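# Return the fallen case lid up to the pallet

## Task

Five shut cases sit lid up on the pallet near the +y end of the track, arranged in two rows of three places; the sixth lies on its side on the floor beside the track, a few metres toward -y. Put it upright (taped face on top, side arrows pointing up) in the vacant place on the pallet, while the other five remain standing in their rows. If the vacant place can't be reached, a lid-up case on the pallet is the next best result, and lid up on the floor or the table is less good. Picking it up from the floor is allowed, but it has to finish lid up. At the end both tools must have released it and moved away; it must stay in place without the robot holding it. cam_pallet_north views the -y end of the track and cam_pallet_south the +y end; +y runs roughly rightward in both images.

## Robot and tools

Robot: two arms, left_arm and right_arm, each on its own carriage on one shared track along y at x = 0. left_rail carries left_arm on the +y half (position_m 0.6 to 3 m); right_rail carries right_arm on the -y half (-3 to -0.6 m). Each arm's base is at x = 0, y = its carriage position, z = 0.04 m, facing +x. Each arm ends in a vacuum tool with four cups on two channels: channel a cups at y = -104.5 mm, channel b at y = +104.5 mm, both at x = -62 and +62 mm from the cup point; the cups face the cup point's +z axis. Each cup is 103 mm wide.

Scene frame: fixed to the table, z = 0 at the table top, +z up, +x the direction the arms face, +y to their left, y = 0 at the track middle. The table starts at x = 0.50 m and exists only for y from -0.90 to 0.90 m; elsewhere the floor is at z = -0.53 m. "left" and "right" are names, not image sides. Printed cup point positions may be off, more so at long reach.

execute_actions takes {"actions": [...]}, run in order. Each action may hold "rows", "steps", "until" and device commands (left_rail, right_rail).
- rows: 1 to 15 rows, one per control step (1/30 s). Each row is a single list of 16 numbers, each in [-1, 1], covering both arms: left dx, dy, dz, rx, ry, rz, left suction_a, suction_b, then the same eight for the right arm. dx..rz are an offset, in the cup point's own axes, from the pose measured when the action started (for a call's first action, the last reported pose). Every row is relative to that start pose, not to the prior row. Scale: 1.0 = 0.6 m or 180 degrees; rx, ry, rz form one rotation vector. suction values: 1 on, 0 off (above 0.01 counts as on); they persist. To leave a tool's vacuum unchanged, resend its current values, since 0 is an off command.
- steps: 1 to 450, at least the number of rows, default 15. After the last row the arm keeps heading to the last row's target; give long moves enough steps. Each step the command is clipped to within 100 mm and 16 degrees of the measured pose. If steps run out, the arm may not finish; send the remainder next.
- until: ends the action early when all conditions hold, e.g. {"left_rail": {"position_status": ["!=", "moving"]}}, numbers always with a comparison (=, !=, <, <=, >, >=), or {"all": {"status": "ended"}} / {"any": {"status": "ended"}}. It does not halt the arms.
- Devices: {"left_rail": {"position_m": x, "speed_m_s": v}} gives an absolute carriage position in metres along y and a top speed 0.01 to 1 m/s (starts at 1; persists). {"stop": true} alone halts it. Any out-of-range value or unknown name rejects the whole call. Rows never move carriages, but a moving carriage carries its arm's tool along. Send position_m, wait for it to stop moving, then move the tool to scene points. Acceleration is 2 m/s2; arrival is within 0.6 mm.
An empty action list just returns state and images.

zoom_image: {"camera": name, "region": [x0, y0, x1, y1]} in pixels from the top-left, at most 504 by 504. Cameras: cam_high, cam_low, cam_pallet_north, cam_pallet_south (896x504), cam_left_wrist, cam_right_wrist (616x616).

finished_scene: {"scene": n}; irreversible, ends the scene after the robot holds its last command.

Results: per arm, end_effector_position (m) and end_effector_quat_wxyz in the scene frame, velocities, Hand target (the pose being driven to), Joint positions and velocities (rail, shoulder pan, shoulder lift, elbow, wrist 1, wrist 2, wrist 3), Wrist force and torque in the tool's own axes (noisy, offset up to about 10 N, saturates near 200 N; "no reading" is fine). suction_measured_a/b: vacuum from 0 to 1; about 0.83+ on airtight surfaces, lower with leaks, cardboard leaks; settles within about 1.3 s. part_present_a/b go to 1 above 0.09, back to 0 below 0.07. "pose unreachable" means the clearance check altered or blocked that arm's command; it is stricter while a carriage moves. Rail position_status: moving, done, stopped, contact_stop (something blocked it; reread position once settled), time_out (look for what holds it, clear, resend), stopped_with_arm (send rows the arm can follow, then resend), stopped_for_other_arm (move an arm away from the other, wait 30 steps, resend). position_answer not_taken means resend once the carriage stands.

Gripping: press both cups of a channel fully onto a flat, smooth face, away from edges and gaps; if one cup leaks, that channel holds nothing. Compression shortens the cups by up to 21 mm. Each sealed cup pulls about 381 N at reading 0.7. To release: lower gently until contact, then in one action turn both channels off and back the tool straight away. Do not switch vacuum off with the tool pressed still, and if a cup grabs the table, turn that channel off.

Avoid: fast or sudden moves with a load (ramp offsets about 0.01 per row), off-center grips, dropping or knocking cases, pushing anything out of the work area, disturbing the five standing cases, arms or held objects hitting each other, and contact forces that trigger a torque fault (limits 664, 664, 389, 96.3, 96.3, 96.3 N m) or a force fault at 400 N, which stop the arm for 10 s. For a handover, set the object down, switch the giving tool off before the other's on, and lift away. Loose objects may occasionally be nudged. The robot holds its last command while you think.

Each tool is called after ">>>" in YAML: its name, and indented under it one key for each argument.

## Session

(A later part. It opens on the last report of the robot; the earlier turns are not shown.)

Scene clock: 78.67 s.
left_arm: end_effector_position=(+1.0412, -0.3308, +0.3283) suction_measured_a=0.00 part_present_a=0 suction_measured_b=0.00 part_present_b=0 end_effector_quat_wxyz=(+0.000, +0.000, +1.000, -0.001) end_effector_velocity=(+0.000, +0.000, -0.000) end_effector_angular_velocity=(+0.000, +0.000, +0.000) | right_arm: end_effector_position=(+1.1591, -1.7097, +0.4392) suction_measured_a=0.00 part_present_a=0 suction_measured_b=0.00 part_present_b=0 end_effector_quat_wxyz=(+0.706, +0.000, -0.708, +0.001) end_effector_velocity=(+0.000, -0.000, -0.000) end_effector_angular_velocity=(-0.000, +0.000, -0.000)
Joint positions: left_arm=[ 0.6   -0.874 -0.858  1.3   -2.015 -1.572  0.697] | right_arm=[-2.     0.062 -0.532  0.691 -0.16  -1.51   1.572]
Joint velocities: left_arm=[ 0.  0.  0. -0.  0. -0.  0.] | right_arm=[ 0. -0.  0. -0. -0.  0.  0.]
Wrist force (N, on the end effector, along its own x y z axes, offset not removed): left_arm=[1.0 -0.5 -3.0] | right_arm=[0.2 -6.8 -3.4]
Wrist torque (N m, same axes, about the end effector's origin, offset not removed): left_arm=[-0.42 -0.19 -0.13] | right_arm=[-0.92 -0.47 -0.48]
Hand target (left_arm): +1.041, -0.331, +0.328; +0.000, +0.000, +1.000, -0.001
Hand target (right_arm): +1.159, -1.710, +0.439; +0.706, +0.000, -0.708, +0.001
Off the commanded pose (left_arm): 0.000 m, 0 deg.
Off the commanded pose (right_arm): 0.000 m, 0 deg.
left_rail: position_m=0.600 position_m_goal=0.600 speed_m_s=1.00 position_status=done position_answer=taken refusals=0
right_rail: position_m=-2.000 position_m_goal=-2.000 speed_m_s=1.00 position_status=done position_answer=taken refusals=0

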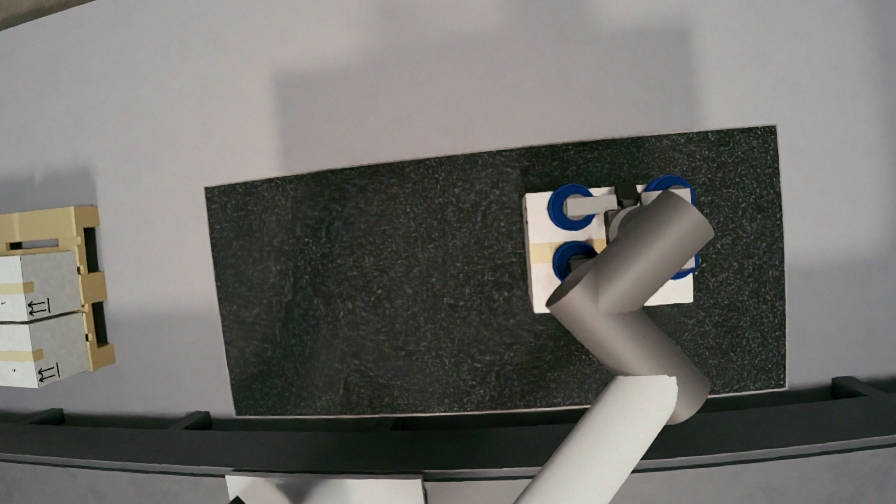

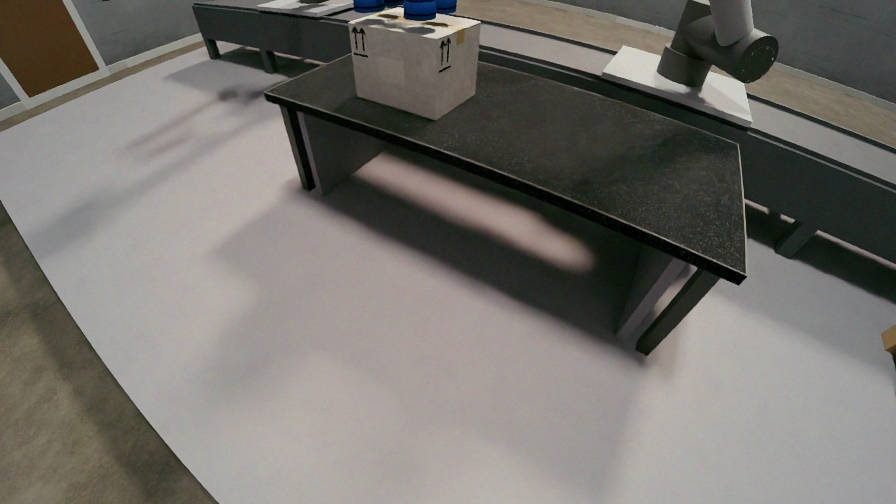

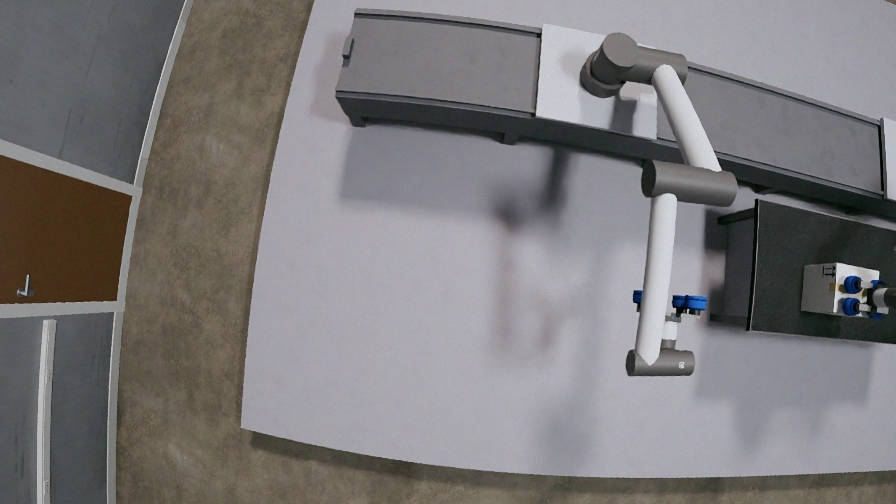

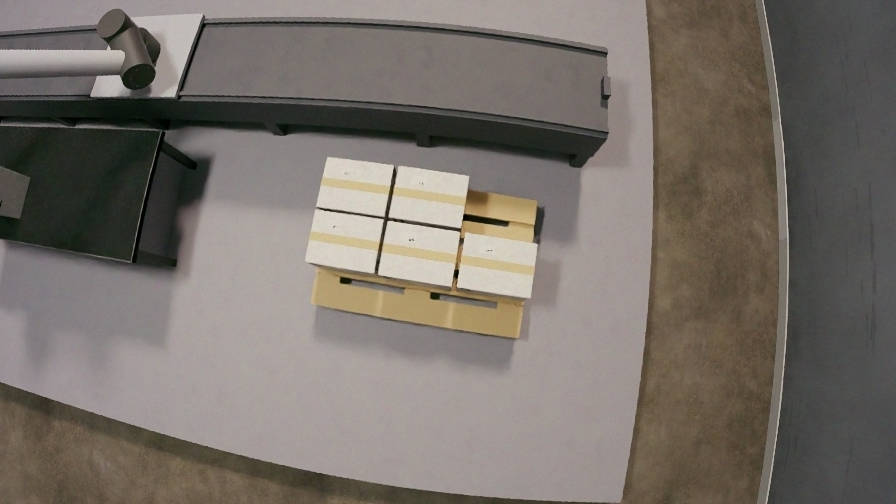

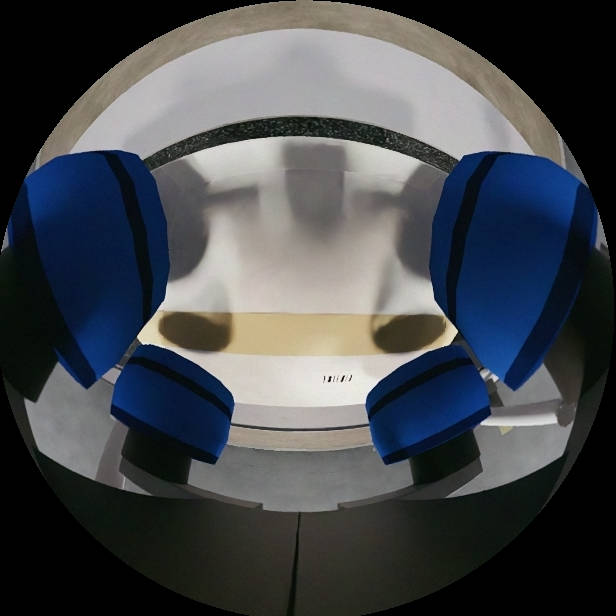

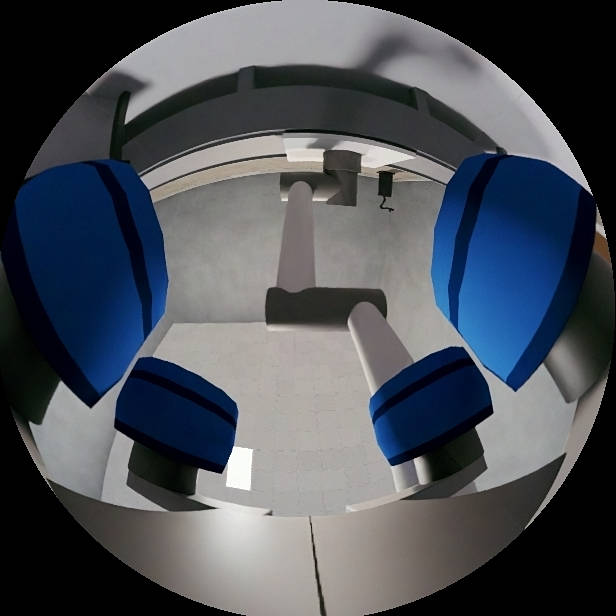

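>>> execute_actions:
  actions:
    - {"rows":[[0.035,0,0.04,0,0,0,0,0,0,0,0,0,0,0,0,0]],"steps":15}
    - {"rows":[[0,0,0.02,0,0,0,1,1,0,0,0,0,0,0,0,0],[0,0,0.035,0,0,0,1,1,0,0,0,0,0,0,0,0],[0,0,0.047,0,0,0,1,1,0,0,0,0,0,0,0,0]],"steps":50}

Scene clock: 85.40 s.
left_arm: end_effector_position=(+1.0207, -0.3308, +0.2765) suction_measured_a=0.95 part_present_a=1 suction_measured_b=0.95 part_present_b=1 end_effector_quat_wxyz=(+0.000, +0.000, +1.000, -0.001) end_effector_velocity=(+0.000, +0.000, -0.000) end_effector_angular_velocity=(+0.000, +0.000, +0.000) | right_arm: end_effector_position=(+1.1591, -1.7097, +0.4392) suction_measured_a=0.00 part_present_a=0 suction_measured_b=0.00 part_present_b=0 end_effector_quat_wxyz=(+0.706, +0.000, -0.708, +0.001) end_effector_velocity=(+0.000, -0.000, -0.000) end_effector_angular_velocity=(-0.000, +0.000, -0.000)
Joint positions: left_arm=[ 0.6   -0.885 -0.846  1.357 -2.084 -1.572  0.686] | right_arm=[-2.     0.062 -0.532  0.691 -0.16  -1.51   1.572]
Joint velocities: left_arm=[ 0.  0.  0.  0. -0.  0.  0.] | right_arm=[ 0. -0.  0. -0.  0.  0. -0.]
Wrist force (N, on the end effector, along its own x y z axes, offset not removed): left_arm=[1.6 -1.5 -37.9] | right_arm=[-4.4 -2.8 1.8]
Wrist torque (N m, same axes, about the end effector's origin, offset not removed): left_arm=[-1.07 -1.24 -0.07] | right_arm=[-0.31 0.22 -0.12]
Hand target (left_arm): +1.021, -0.331, +0.277; +0.000, +0.000, +1.000, -0.001
Hand target (right_arm): +1.159, -1.710, +0.439; +0.706, +0.000, -0.708, +0.001
Off the commanded pose (left_arm): 0.000 m, 0 deg.
Off the commanded pose (right_arm): 0.000 m, 0 deg.
left_rail: position_m=0.600 position_m_goal=0.600 speed_m_s=1.00 position_status=done position_answer=taken refusals=0
right_rail: position_m=-2.000 position_m_goal=-2.000 speed_m_s=1.00 position_status=done position_answer=taken refusals=0

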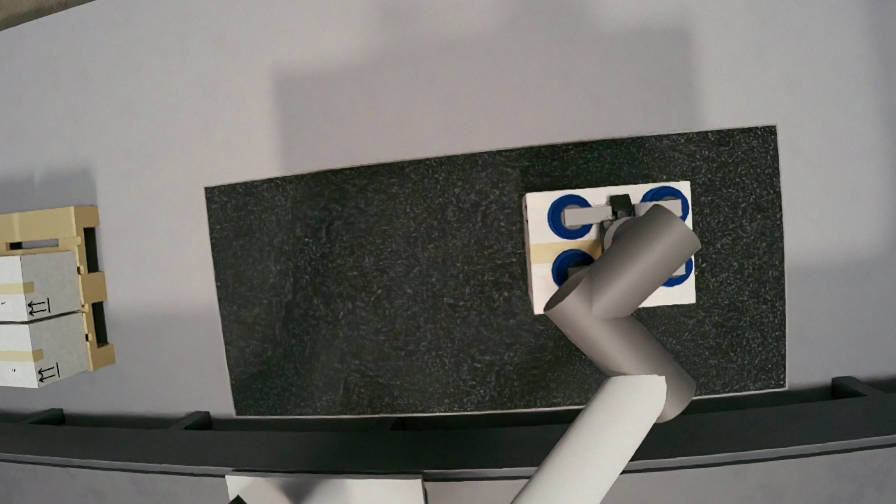

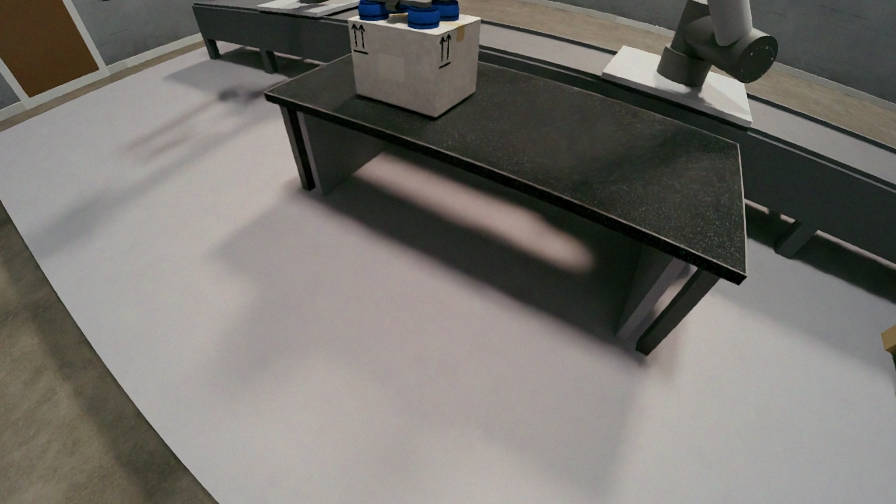

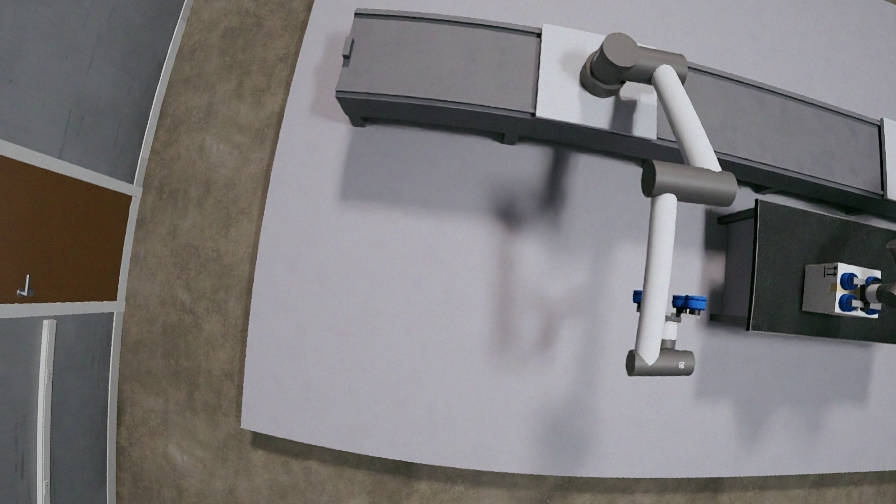

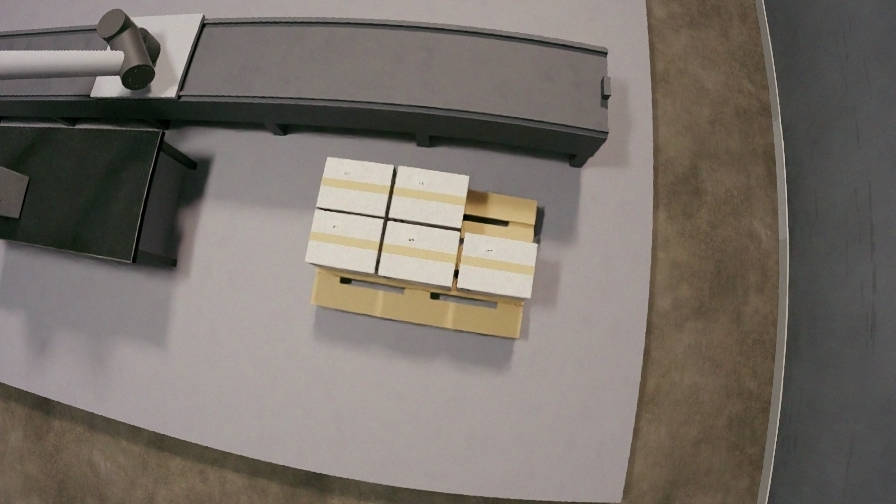

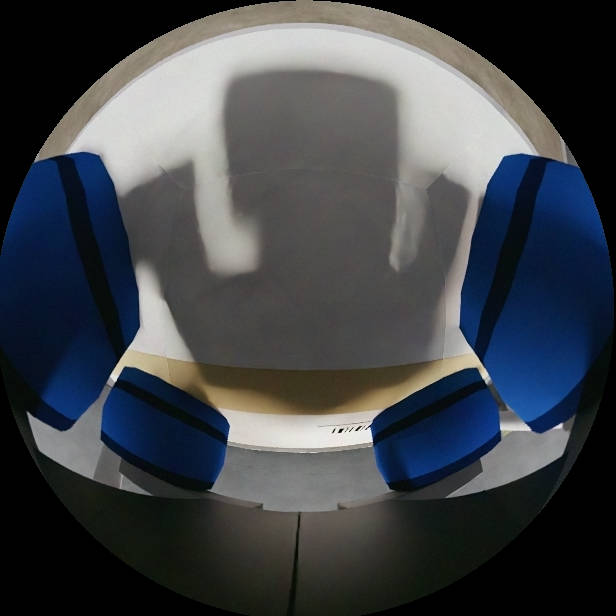

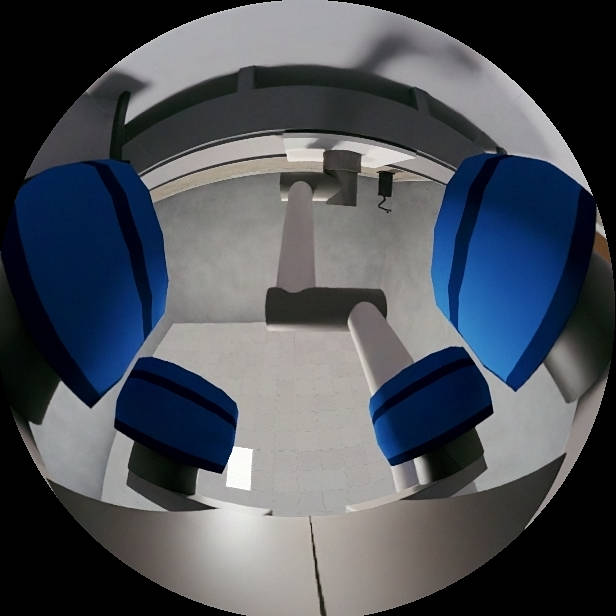

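>>> execute_actions:
  actions:
    - {"rows":[[0,0,-0.03,0,0,0,1,1,0,0,0,0,0,0,0,0],[0,0,-0.08,0,0,0,1,1,0,0,0,0,0,0,0,0],[0,0,-0.25,0,0,0,1,1,0,0,0,0,0,0,0,0]],"steps":40}
    - {"rows":[[0,0.1,0,0,0,0,1,1,0,0,0,0,0,0,0,0],[0.3,0.8,0,0,0,0,1,1,0,0,0,0,0,0,0,0]],"steps":70}
    - {"rows":[[0.25,0.75,0,0,0,0,1,1,0,0,0,0,0,0,0,0]],"steps":65}
    - {"left_rail":{"position_m":2.93,"speed_m_s":0.8},"steps":150,"until":{"left_rail":{"position_status":["!=","moving"]}}}
    - {"rows":[[0,0,0.05,0,0,0,1,1,0,0,0,0,0,0,0,0],[0,0,0.3,0,0,0,1,1,0,0,0,0,0,0,0,0]],"steps":45}

>>> zoom_image:
  camera: "cam_pallet_south"
  region: [380, 120, 620, 320]

Scene clock: 107.10 s.
left_arm: end_effector_position=(+0.6918, +2.9293, +0.2456) suction_measured_a=0.95 part_present_a=1 suction_measured_b=0.95 part_present_b=1 end_effector_quat_wxyz=(+0.001, -0.000, +1.000, -0.001) end_effector_velocity=(+0.000, +0.000, -0.000) end_effector_angular_velocity=(+0.000, +0.000, +0.000) | right_arm: end_effector_position=(+1.1591, -1.7097, +0.4392) suction_measured_a=0.00 part_present_a=0 suction_measured_b=0.00 part_present_b=0 end_effector_quat_wxyz=(+0.706, +0.000, -0.708, +0.001) end_effector_velocity=(+0.000, +0.000, -0.000) end_effector_angular_velocity=(+0.000, +0.000, +0.000)
Joint positions: left_arm=[ 2.93  -0.296 -1.468  2.435 -2.54  -1.572  1.275] | right_arm=[-2.     0.062 -0.532  0.691 -0.16  -1.51   1.572]
Joint velocities: left_arm=[ 0.  0.  0.  0. -0. -0.  0.] | right_arm=[ 0.  0.  0. -0.  0. -0. -0.]
Wrist force (N, on the end effector, along its own x y z axes, offset not removed): left_arm=[1.2 -1.5 -40.4] | right_arm=[-5.0 -10.4 -2.3]
Wrist torque (N m, same axes, about the end effector's origin, offset not removed): left_arm=[-0.97 -1.16 -0.03] | right_arm=[-1.48 0.38 -0.26]
Hand target (left_arm): +0.692, +2.929, +0.246; +0.001, -0.000, +1.000, -0.001
Hand target (right_arm): +1.159, -1.710, +0.439; +0.706, +0.000, -0.708, +0.001
Off the commanded pose (left_arm): 0.000 m, 0 deg.
Off the commanded pose (right_arm): 0.000 m, 0 deg.
left_rail: position_m=2.930 position_m_goal=2.930 speed_m_s=0.80 position_status=done position_answer=taken refusals=0
right_rail: position_m=-2.000 position_m_goal=-2.000 speed_m_s=1.00 position_status=done position_answer=taken refusals=0

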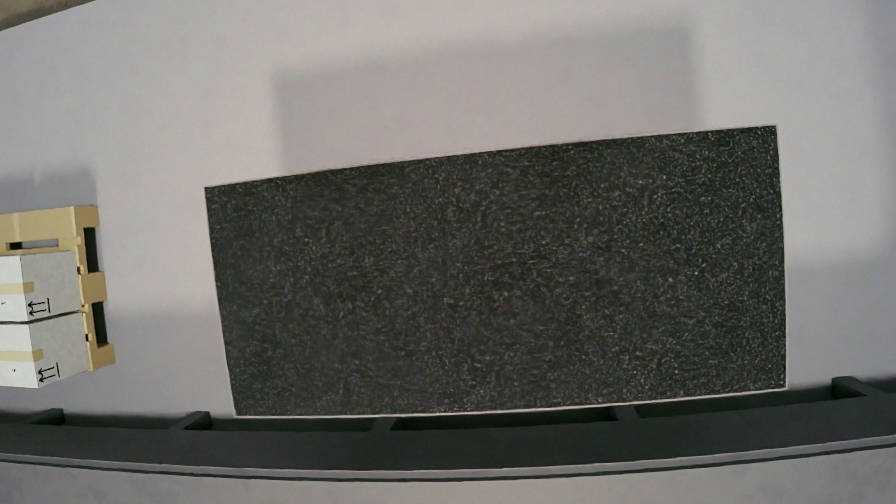

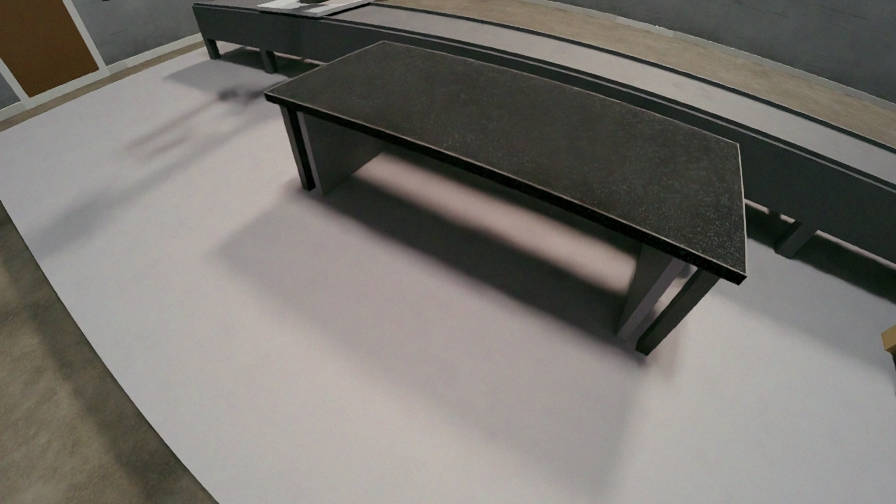

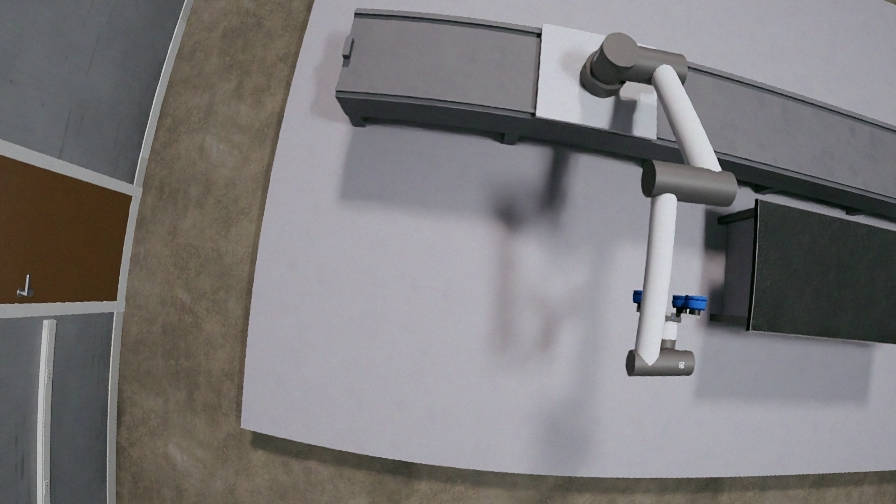

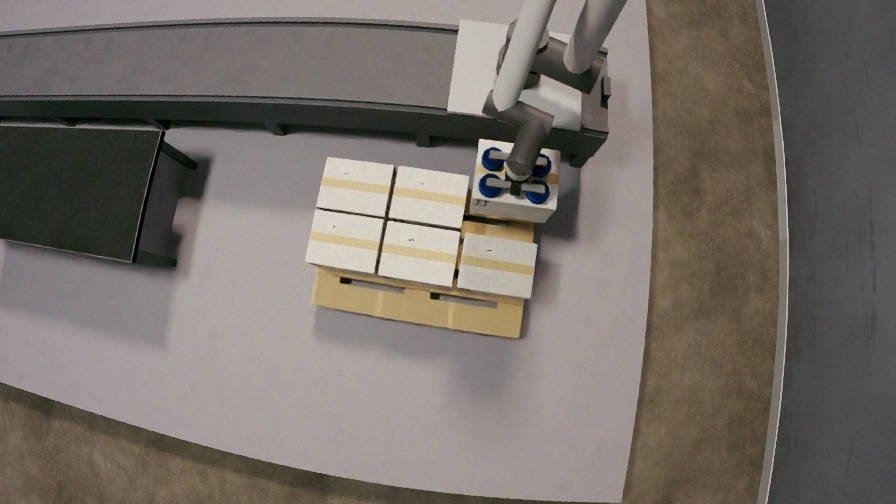

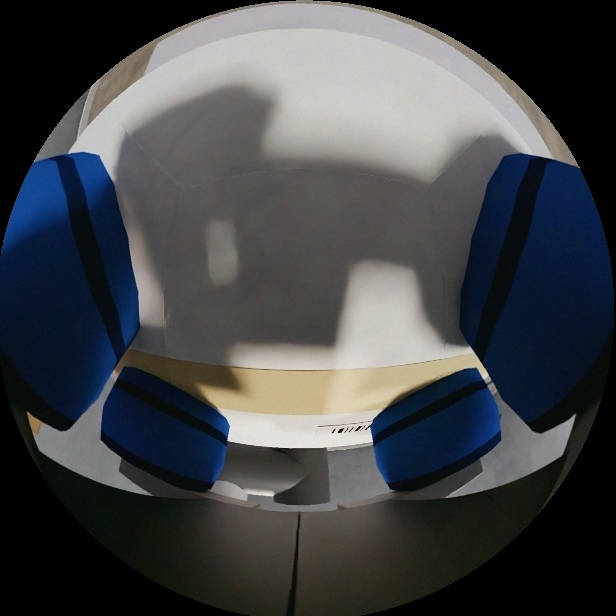

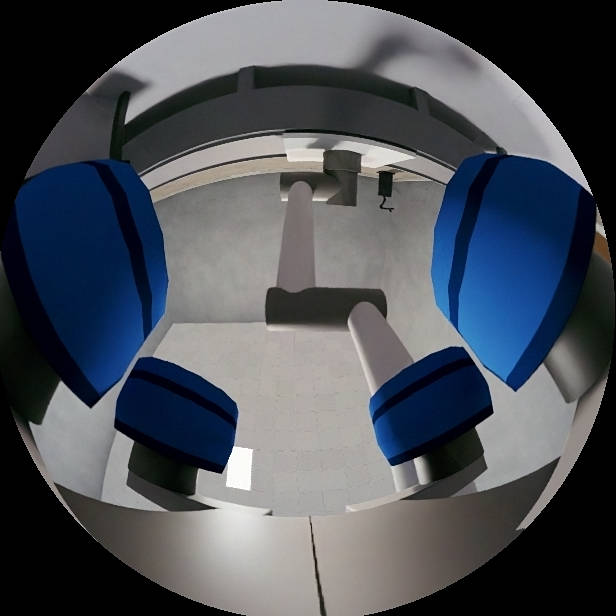

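Region (380, 120, 620, 320) of cam_pallet_south's 896x504 image, scaled by 2.100, with more detail than that image has.

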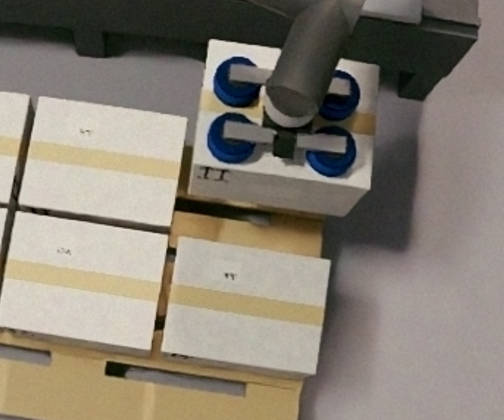

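>>> execute_actions:
  actions:
    - {"rows":[[-0.05,0,0,0,0,0,1,1,0,0,0,0,0,0,0,0],[-0.1,0,0,0,0,0,1,1,0,0,0,0,0,0,0,0]],"steps":20}
    - {"rows":[[0,0,0.03,0,0,0,1,1,0,0,0,0,0,0,0,0],[0,0,0.07,0,0,0,1,1,0,0,0,0,0,0,0,0],[0,0,0.11,0,0,0,1,1,0,0,0,0,0,0,0,0],[0,0,0.15,0,0,0,1,1,0,0,0,0,0,0,0,0],[0,0,0.19,0,0,0,1,1,0,0,0,0,0,0,0,0],[0,0,0.23,0,0,0,1,1,0,0,0,0,0,0,0,0]],"steps":35}

>>> zoom_image:
  camera: "cam_pallet_south"
  region: [380, 120, 620, 320]

Scene clock: 115.17 s.
left_arm: end_effector_position=(+0.7515, +2.9292, +0.1076) suction_measured_a=0.95 part_present_a=1 suction_measured_b=0.95 part_present_b=1 end_effector_quat_wxyz=(+0.001, -0.000, +1.000, -0.001) end_effector_velocity=(+0.000, +0.000, -0.000) end_effector_angular_velocity=(-0.000, -0.000, +0.000) | right_arm: end_effector_position=(+1.1591, -1.7097, +0.4392) suction_measured_a=0.00 part_present_a=0 suction_measured_b=0.00 part_present_b=0 end_effector_quat_wxyz=(+0.706, +0.000, -0.708, +0.001) end_effector_velocity=(-0.000, -0.000, +0.000) end_effector_angular_velocity=(+0.000, -0.000, +0.000)
Joint positions: left_arm=[ 2.93  -0.272 -1.199  2.418 -2.791 -1.572  1.299] | right_arm=[-2.     0.062 -0.532  0.691 -0.16  -1.51   1.572]
Joint velocities: left_arm=[ 0.     0.     0.001  0.    -0.001  0.     0.   ] | right_arm=[ 0. -0. -0. -0. -0. -0. -0.]
Wrist force (N, on the end effector, along its own x y z axes, offset not removed): left_arm=[3.7 -2.9 -38.7] | right_arm=[-1.8 -7.5 2.1]
Wrist torque (N m, same axes, about the end effector's origin, offset not removed): left_arm=[-1.12 -1.56 -0.12] | right_arm=[-0.98 -0.22 -0.25]
Hand target (left_arm): +0.751, +2.929, +0.108; +0.001, -0.000, +1.000, -0.001
Hand target (right_arm): +1.159, -1.710, +0.439; +0.706, +0.000, -0.708, +0.001
Off the commanded pose (left_arm): 0.000 m, 0 deg.
Off the commanded pose (right_arm): 0.000 m, 0 deg.
left_rail: position_m=2.930 position_m_goal=2.930 speed_m_s=0.80 position_status=done position_answer=taken refusals=0
right_rail: position_m=-2.000 position_m_goal=-2.000 speed_m_s=1.00 position_status=done position_answer=taken refusals=0

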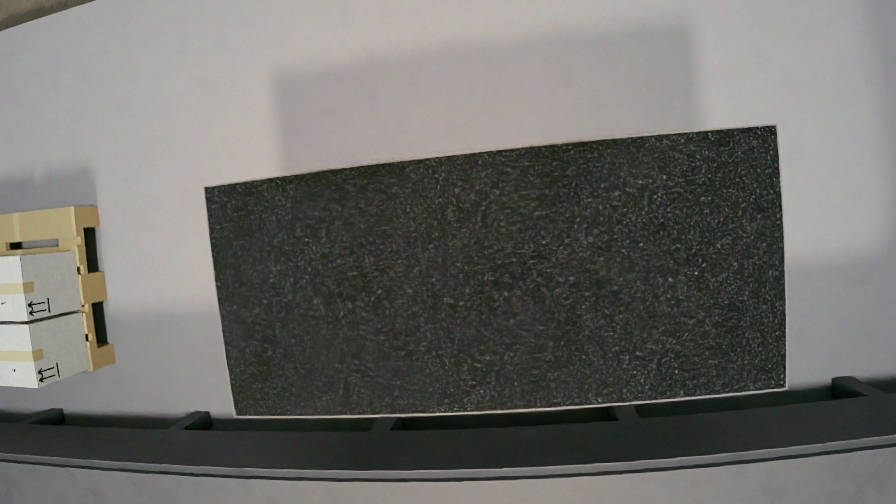

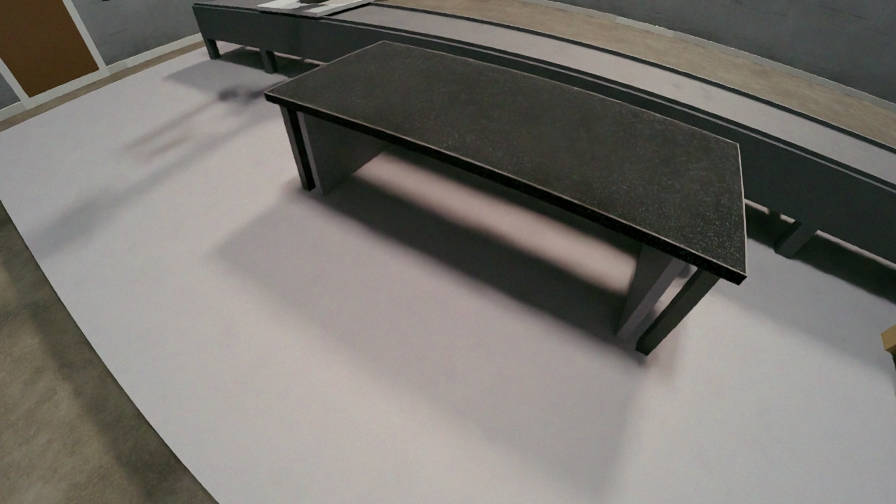

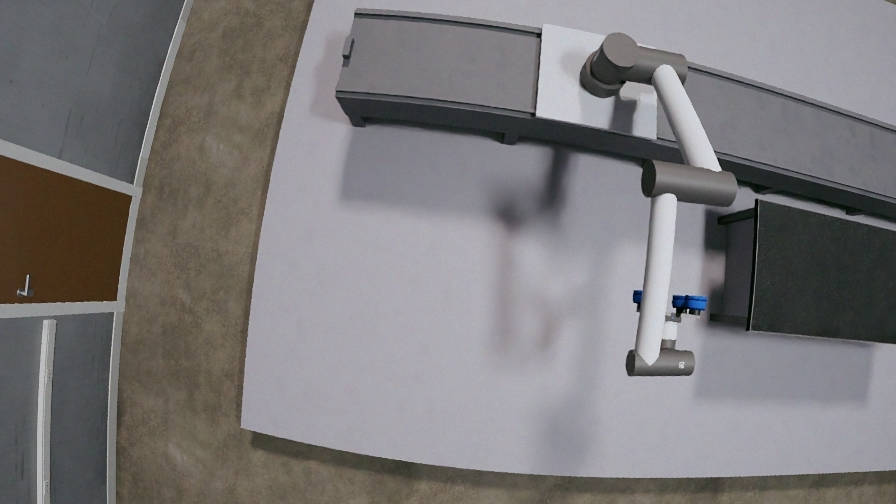

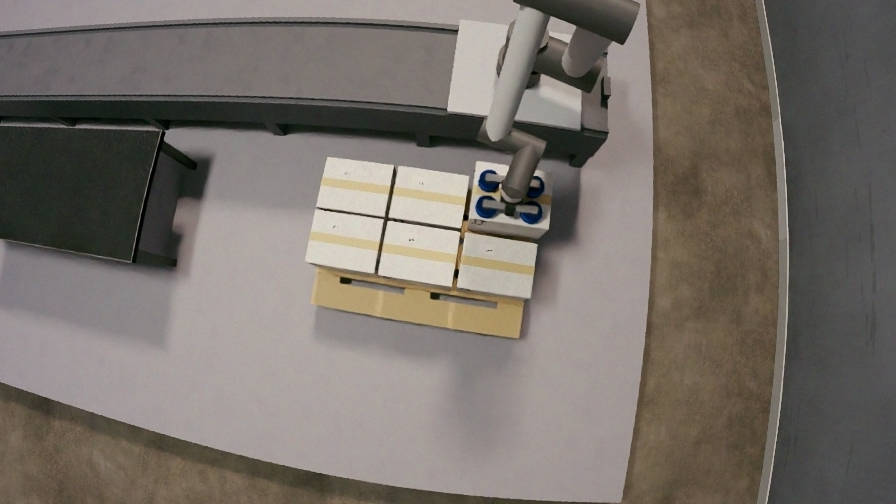

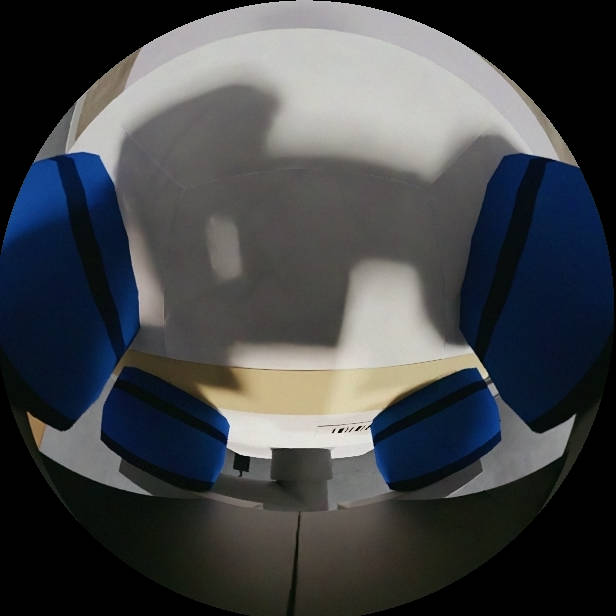

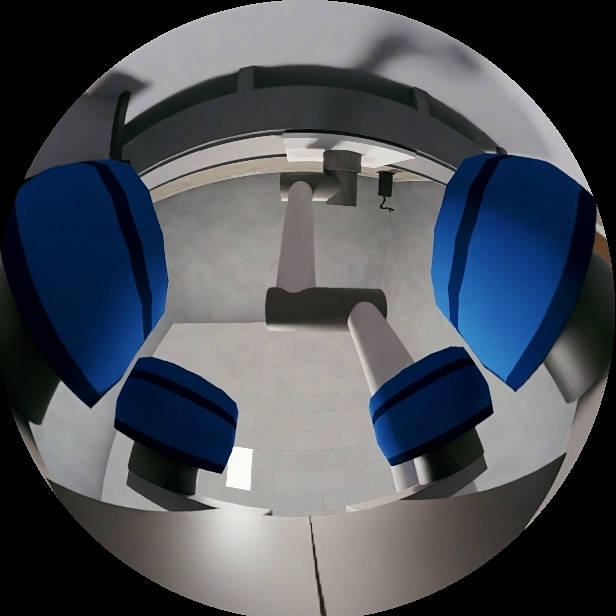

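Region (380, 120, 620, 320) of cam_pallet_south's 896x504 image, scaled by 2.100, with more detail than that image has.

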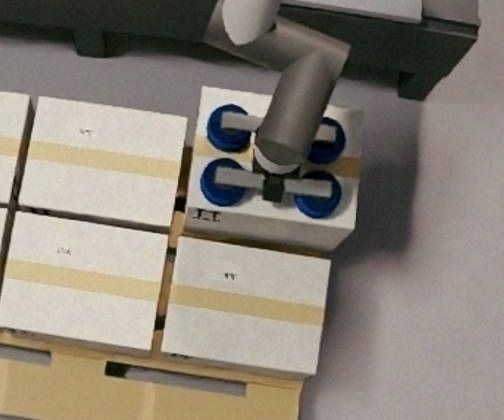

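>>> execute_actions:
  actions:
    - {"rows":[[0,-0.02,0.03,0,0,0,1,1,0,0,0,0,0,0,0,0],[0,-0.03,0.08,0,0,0,1,1,0,0,0,0,0,0,0,0],[0,-0.03,0.14,0,0,0,1,1,0,0,0,0,0,0,0,0],[0,-0.03,0.2,0,0,0,1,1,0,0,0,0,0,0,0,0],[0,-0.03,0.26,0,0,0,1,1,0,0,0,0,0,0,0,0],[0,-0.03,0.3,0,0,0,1,1,0,0,0,0,0,0,0,0],[0,-0.03,0.33,0,0,0,1,1,0,0,0,0,0,0,0,0]],"steps":60}

>>> zoom_image:
  camera: "cam_pallet_south"
  region: [340,80,680,340]

Scene clock: 130.20 s.
left_arm: end_effector_position=(+0.7517, +2.9112, -0.0905) suction_measured_a=0.95 part_present_a=1 suction_measured_b=0.95 part_present_b=1 end_effector_quat_wxyz=(+0.001, -0.000, +1.000, -0.001) end_effector_velocity=(-0.000, -0.000, -0.000) end_effector_angular_velocity=(+0.000, +0.000, -0.000) | right_arm: end_effector_position=(+1.1591, -1.7097, +0.4392) suction_measured_a=0.00 part_present_a=0 suction_measured_b=0.00 part_present_b=0 end_effector_quat_wxyz=(+0.706, +0.000, -0.708, +0.001) end_effector_velocity=(+0.000, -0.000, -0.000) end_effector_angular_velocity=(-0.000, -0.000, -0.000)
Joint positions: left_arm=[ 2.93  -0.295 -0.854  2.427 -3.145 -1.572  1.275] | right_arm=[-2.     0.062 -0.532  0.691 -0.16  -1.51   1.572]
Joint velocities: left_arm=[ 0. -0.  0. -0. -0.  0. -0.] | right_arm=[ 0. -0. -0. -0. -0.  0.  0.]
Wrist force (N, on the end effector, along its own x y z axes, offset not removed): left_arm=[-2.0 1.5 -39.1] | right_arm=[0.6 -7.9 2.8]
Wrist torque (N m, same axes, about the end effector's origin, offset not removed): left_arm=[-0.52 -0.79 -0.14] | right_arm=[-1.05 -0.36 -0.20]
Hand target (left_arm): +0.752, +2.911, -0.090; +0.001, -0.000, +1.000, -0.001
Hand target (right_arm): +1.159, -1.710, +0.439; +0.706, +0.000, -0.708, +0.001
Off the commanded pose (left_arm): 0.000 m, 0 deg.
Off the commanded pose (right_arm): 0.000 m, 0 deg.
left_rail: position_m=2.930 position_m_goal=2.930 speed_m_s=0.80 position_status=done position_answer=taken refusals=0
right_rail: position_m=-2.000 position_m_goal=-2.000 speed_m_s=1.00 position_status=done position_answer=taken refusals=0

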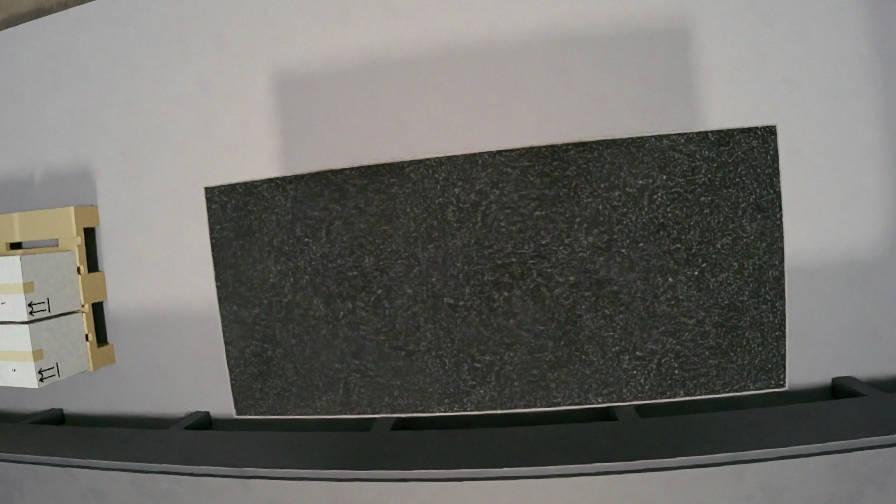

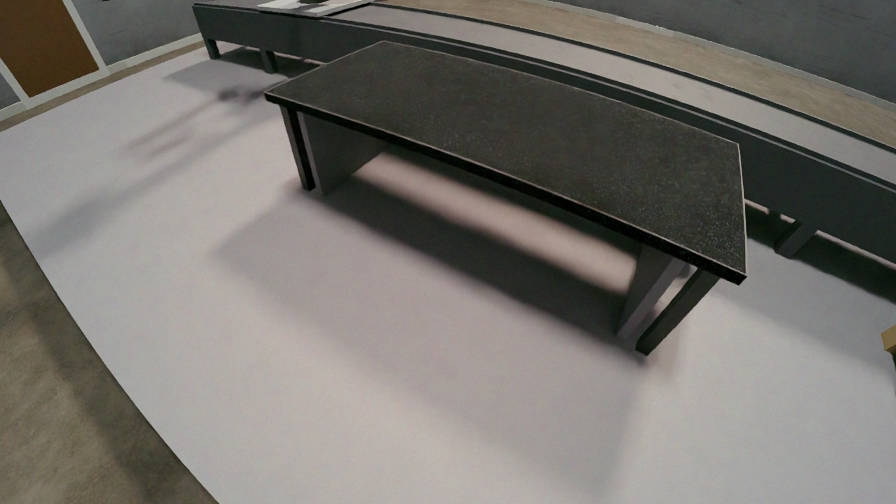

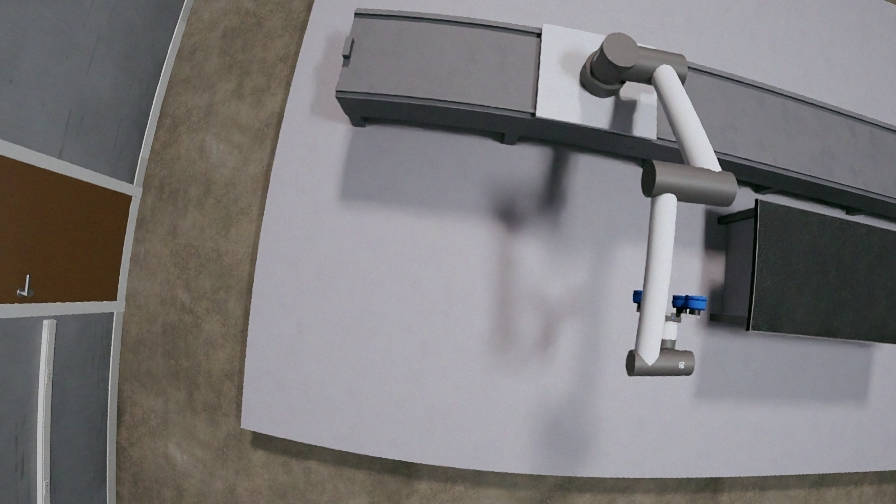

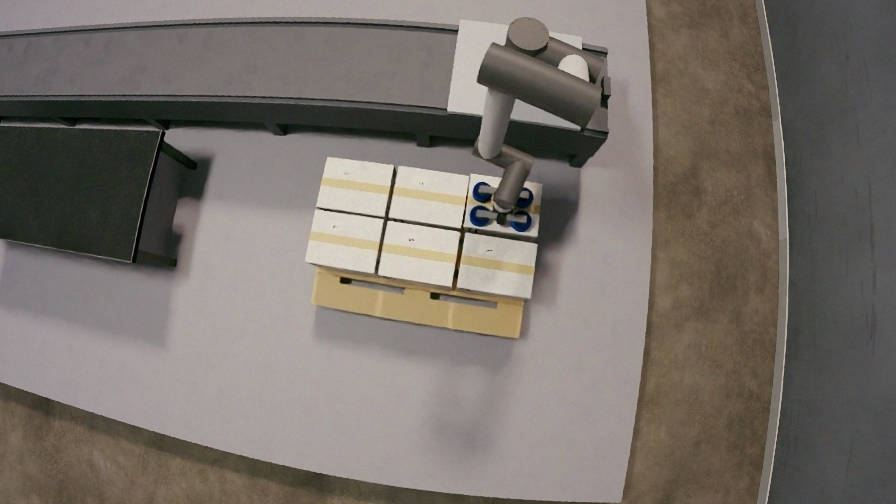

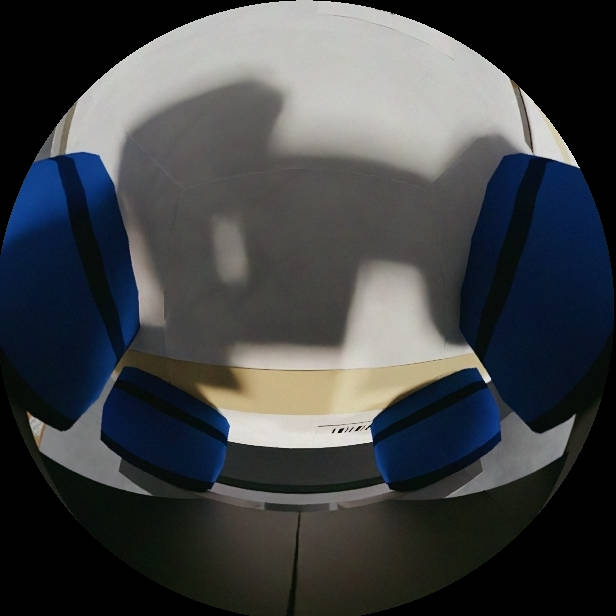

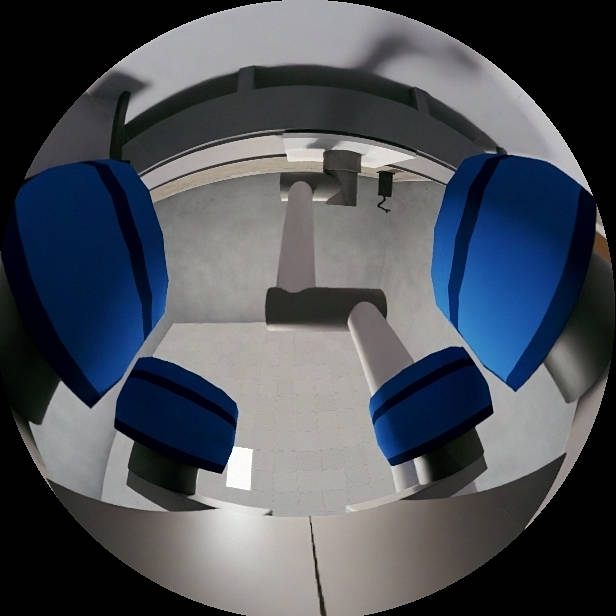

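Region (340, 80, 680, 340) of cam_pallet_south's 896x504 image, scaled by 1.482, with more detail than that image has; it fills the top 385 rows of this view, and the rest is white.

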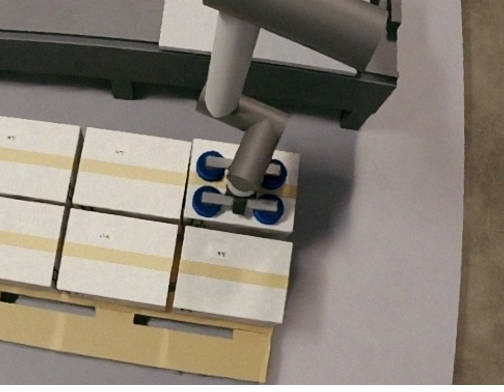

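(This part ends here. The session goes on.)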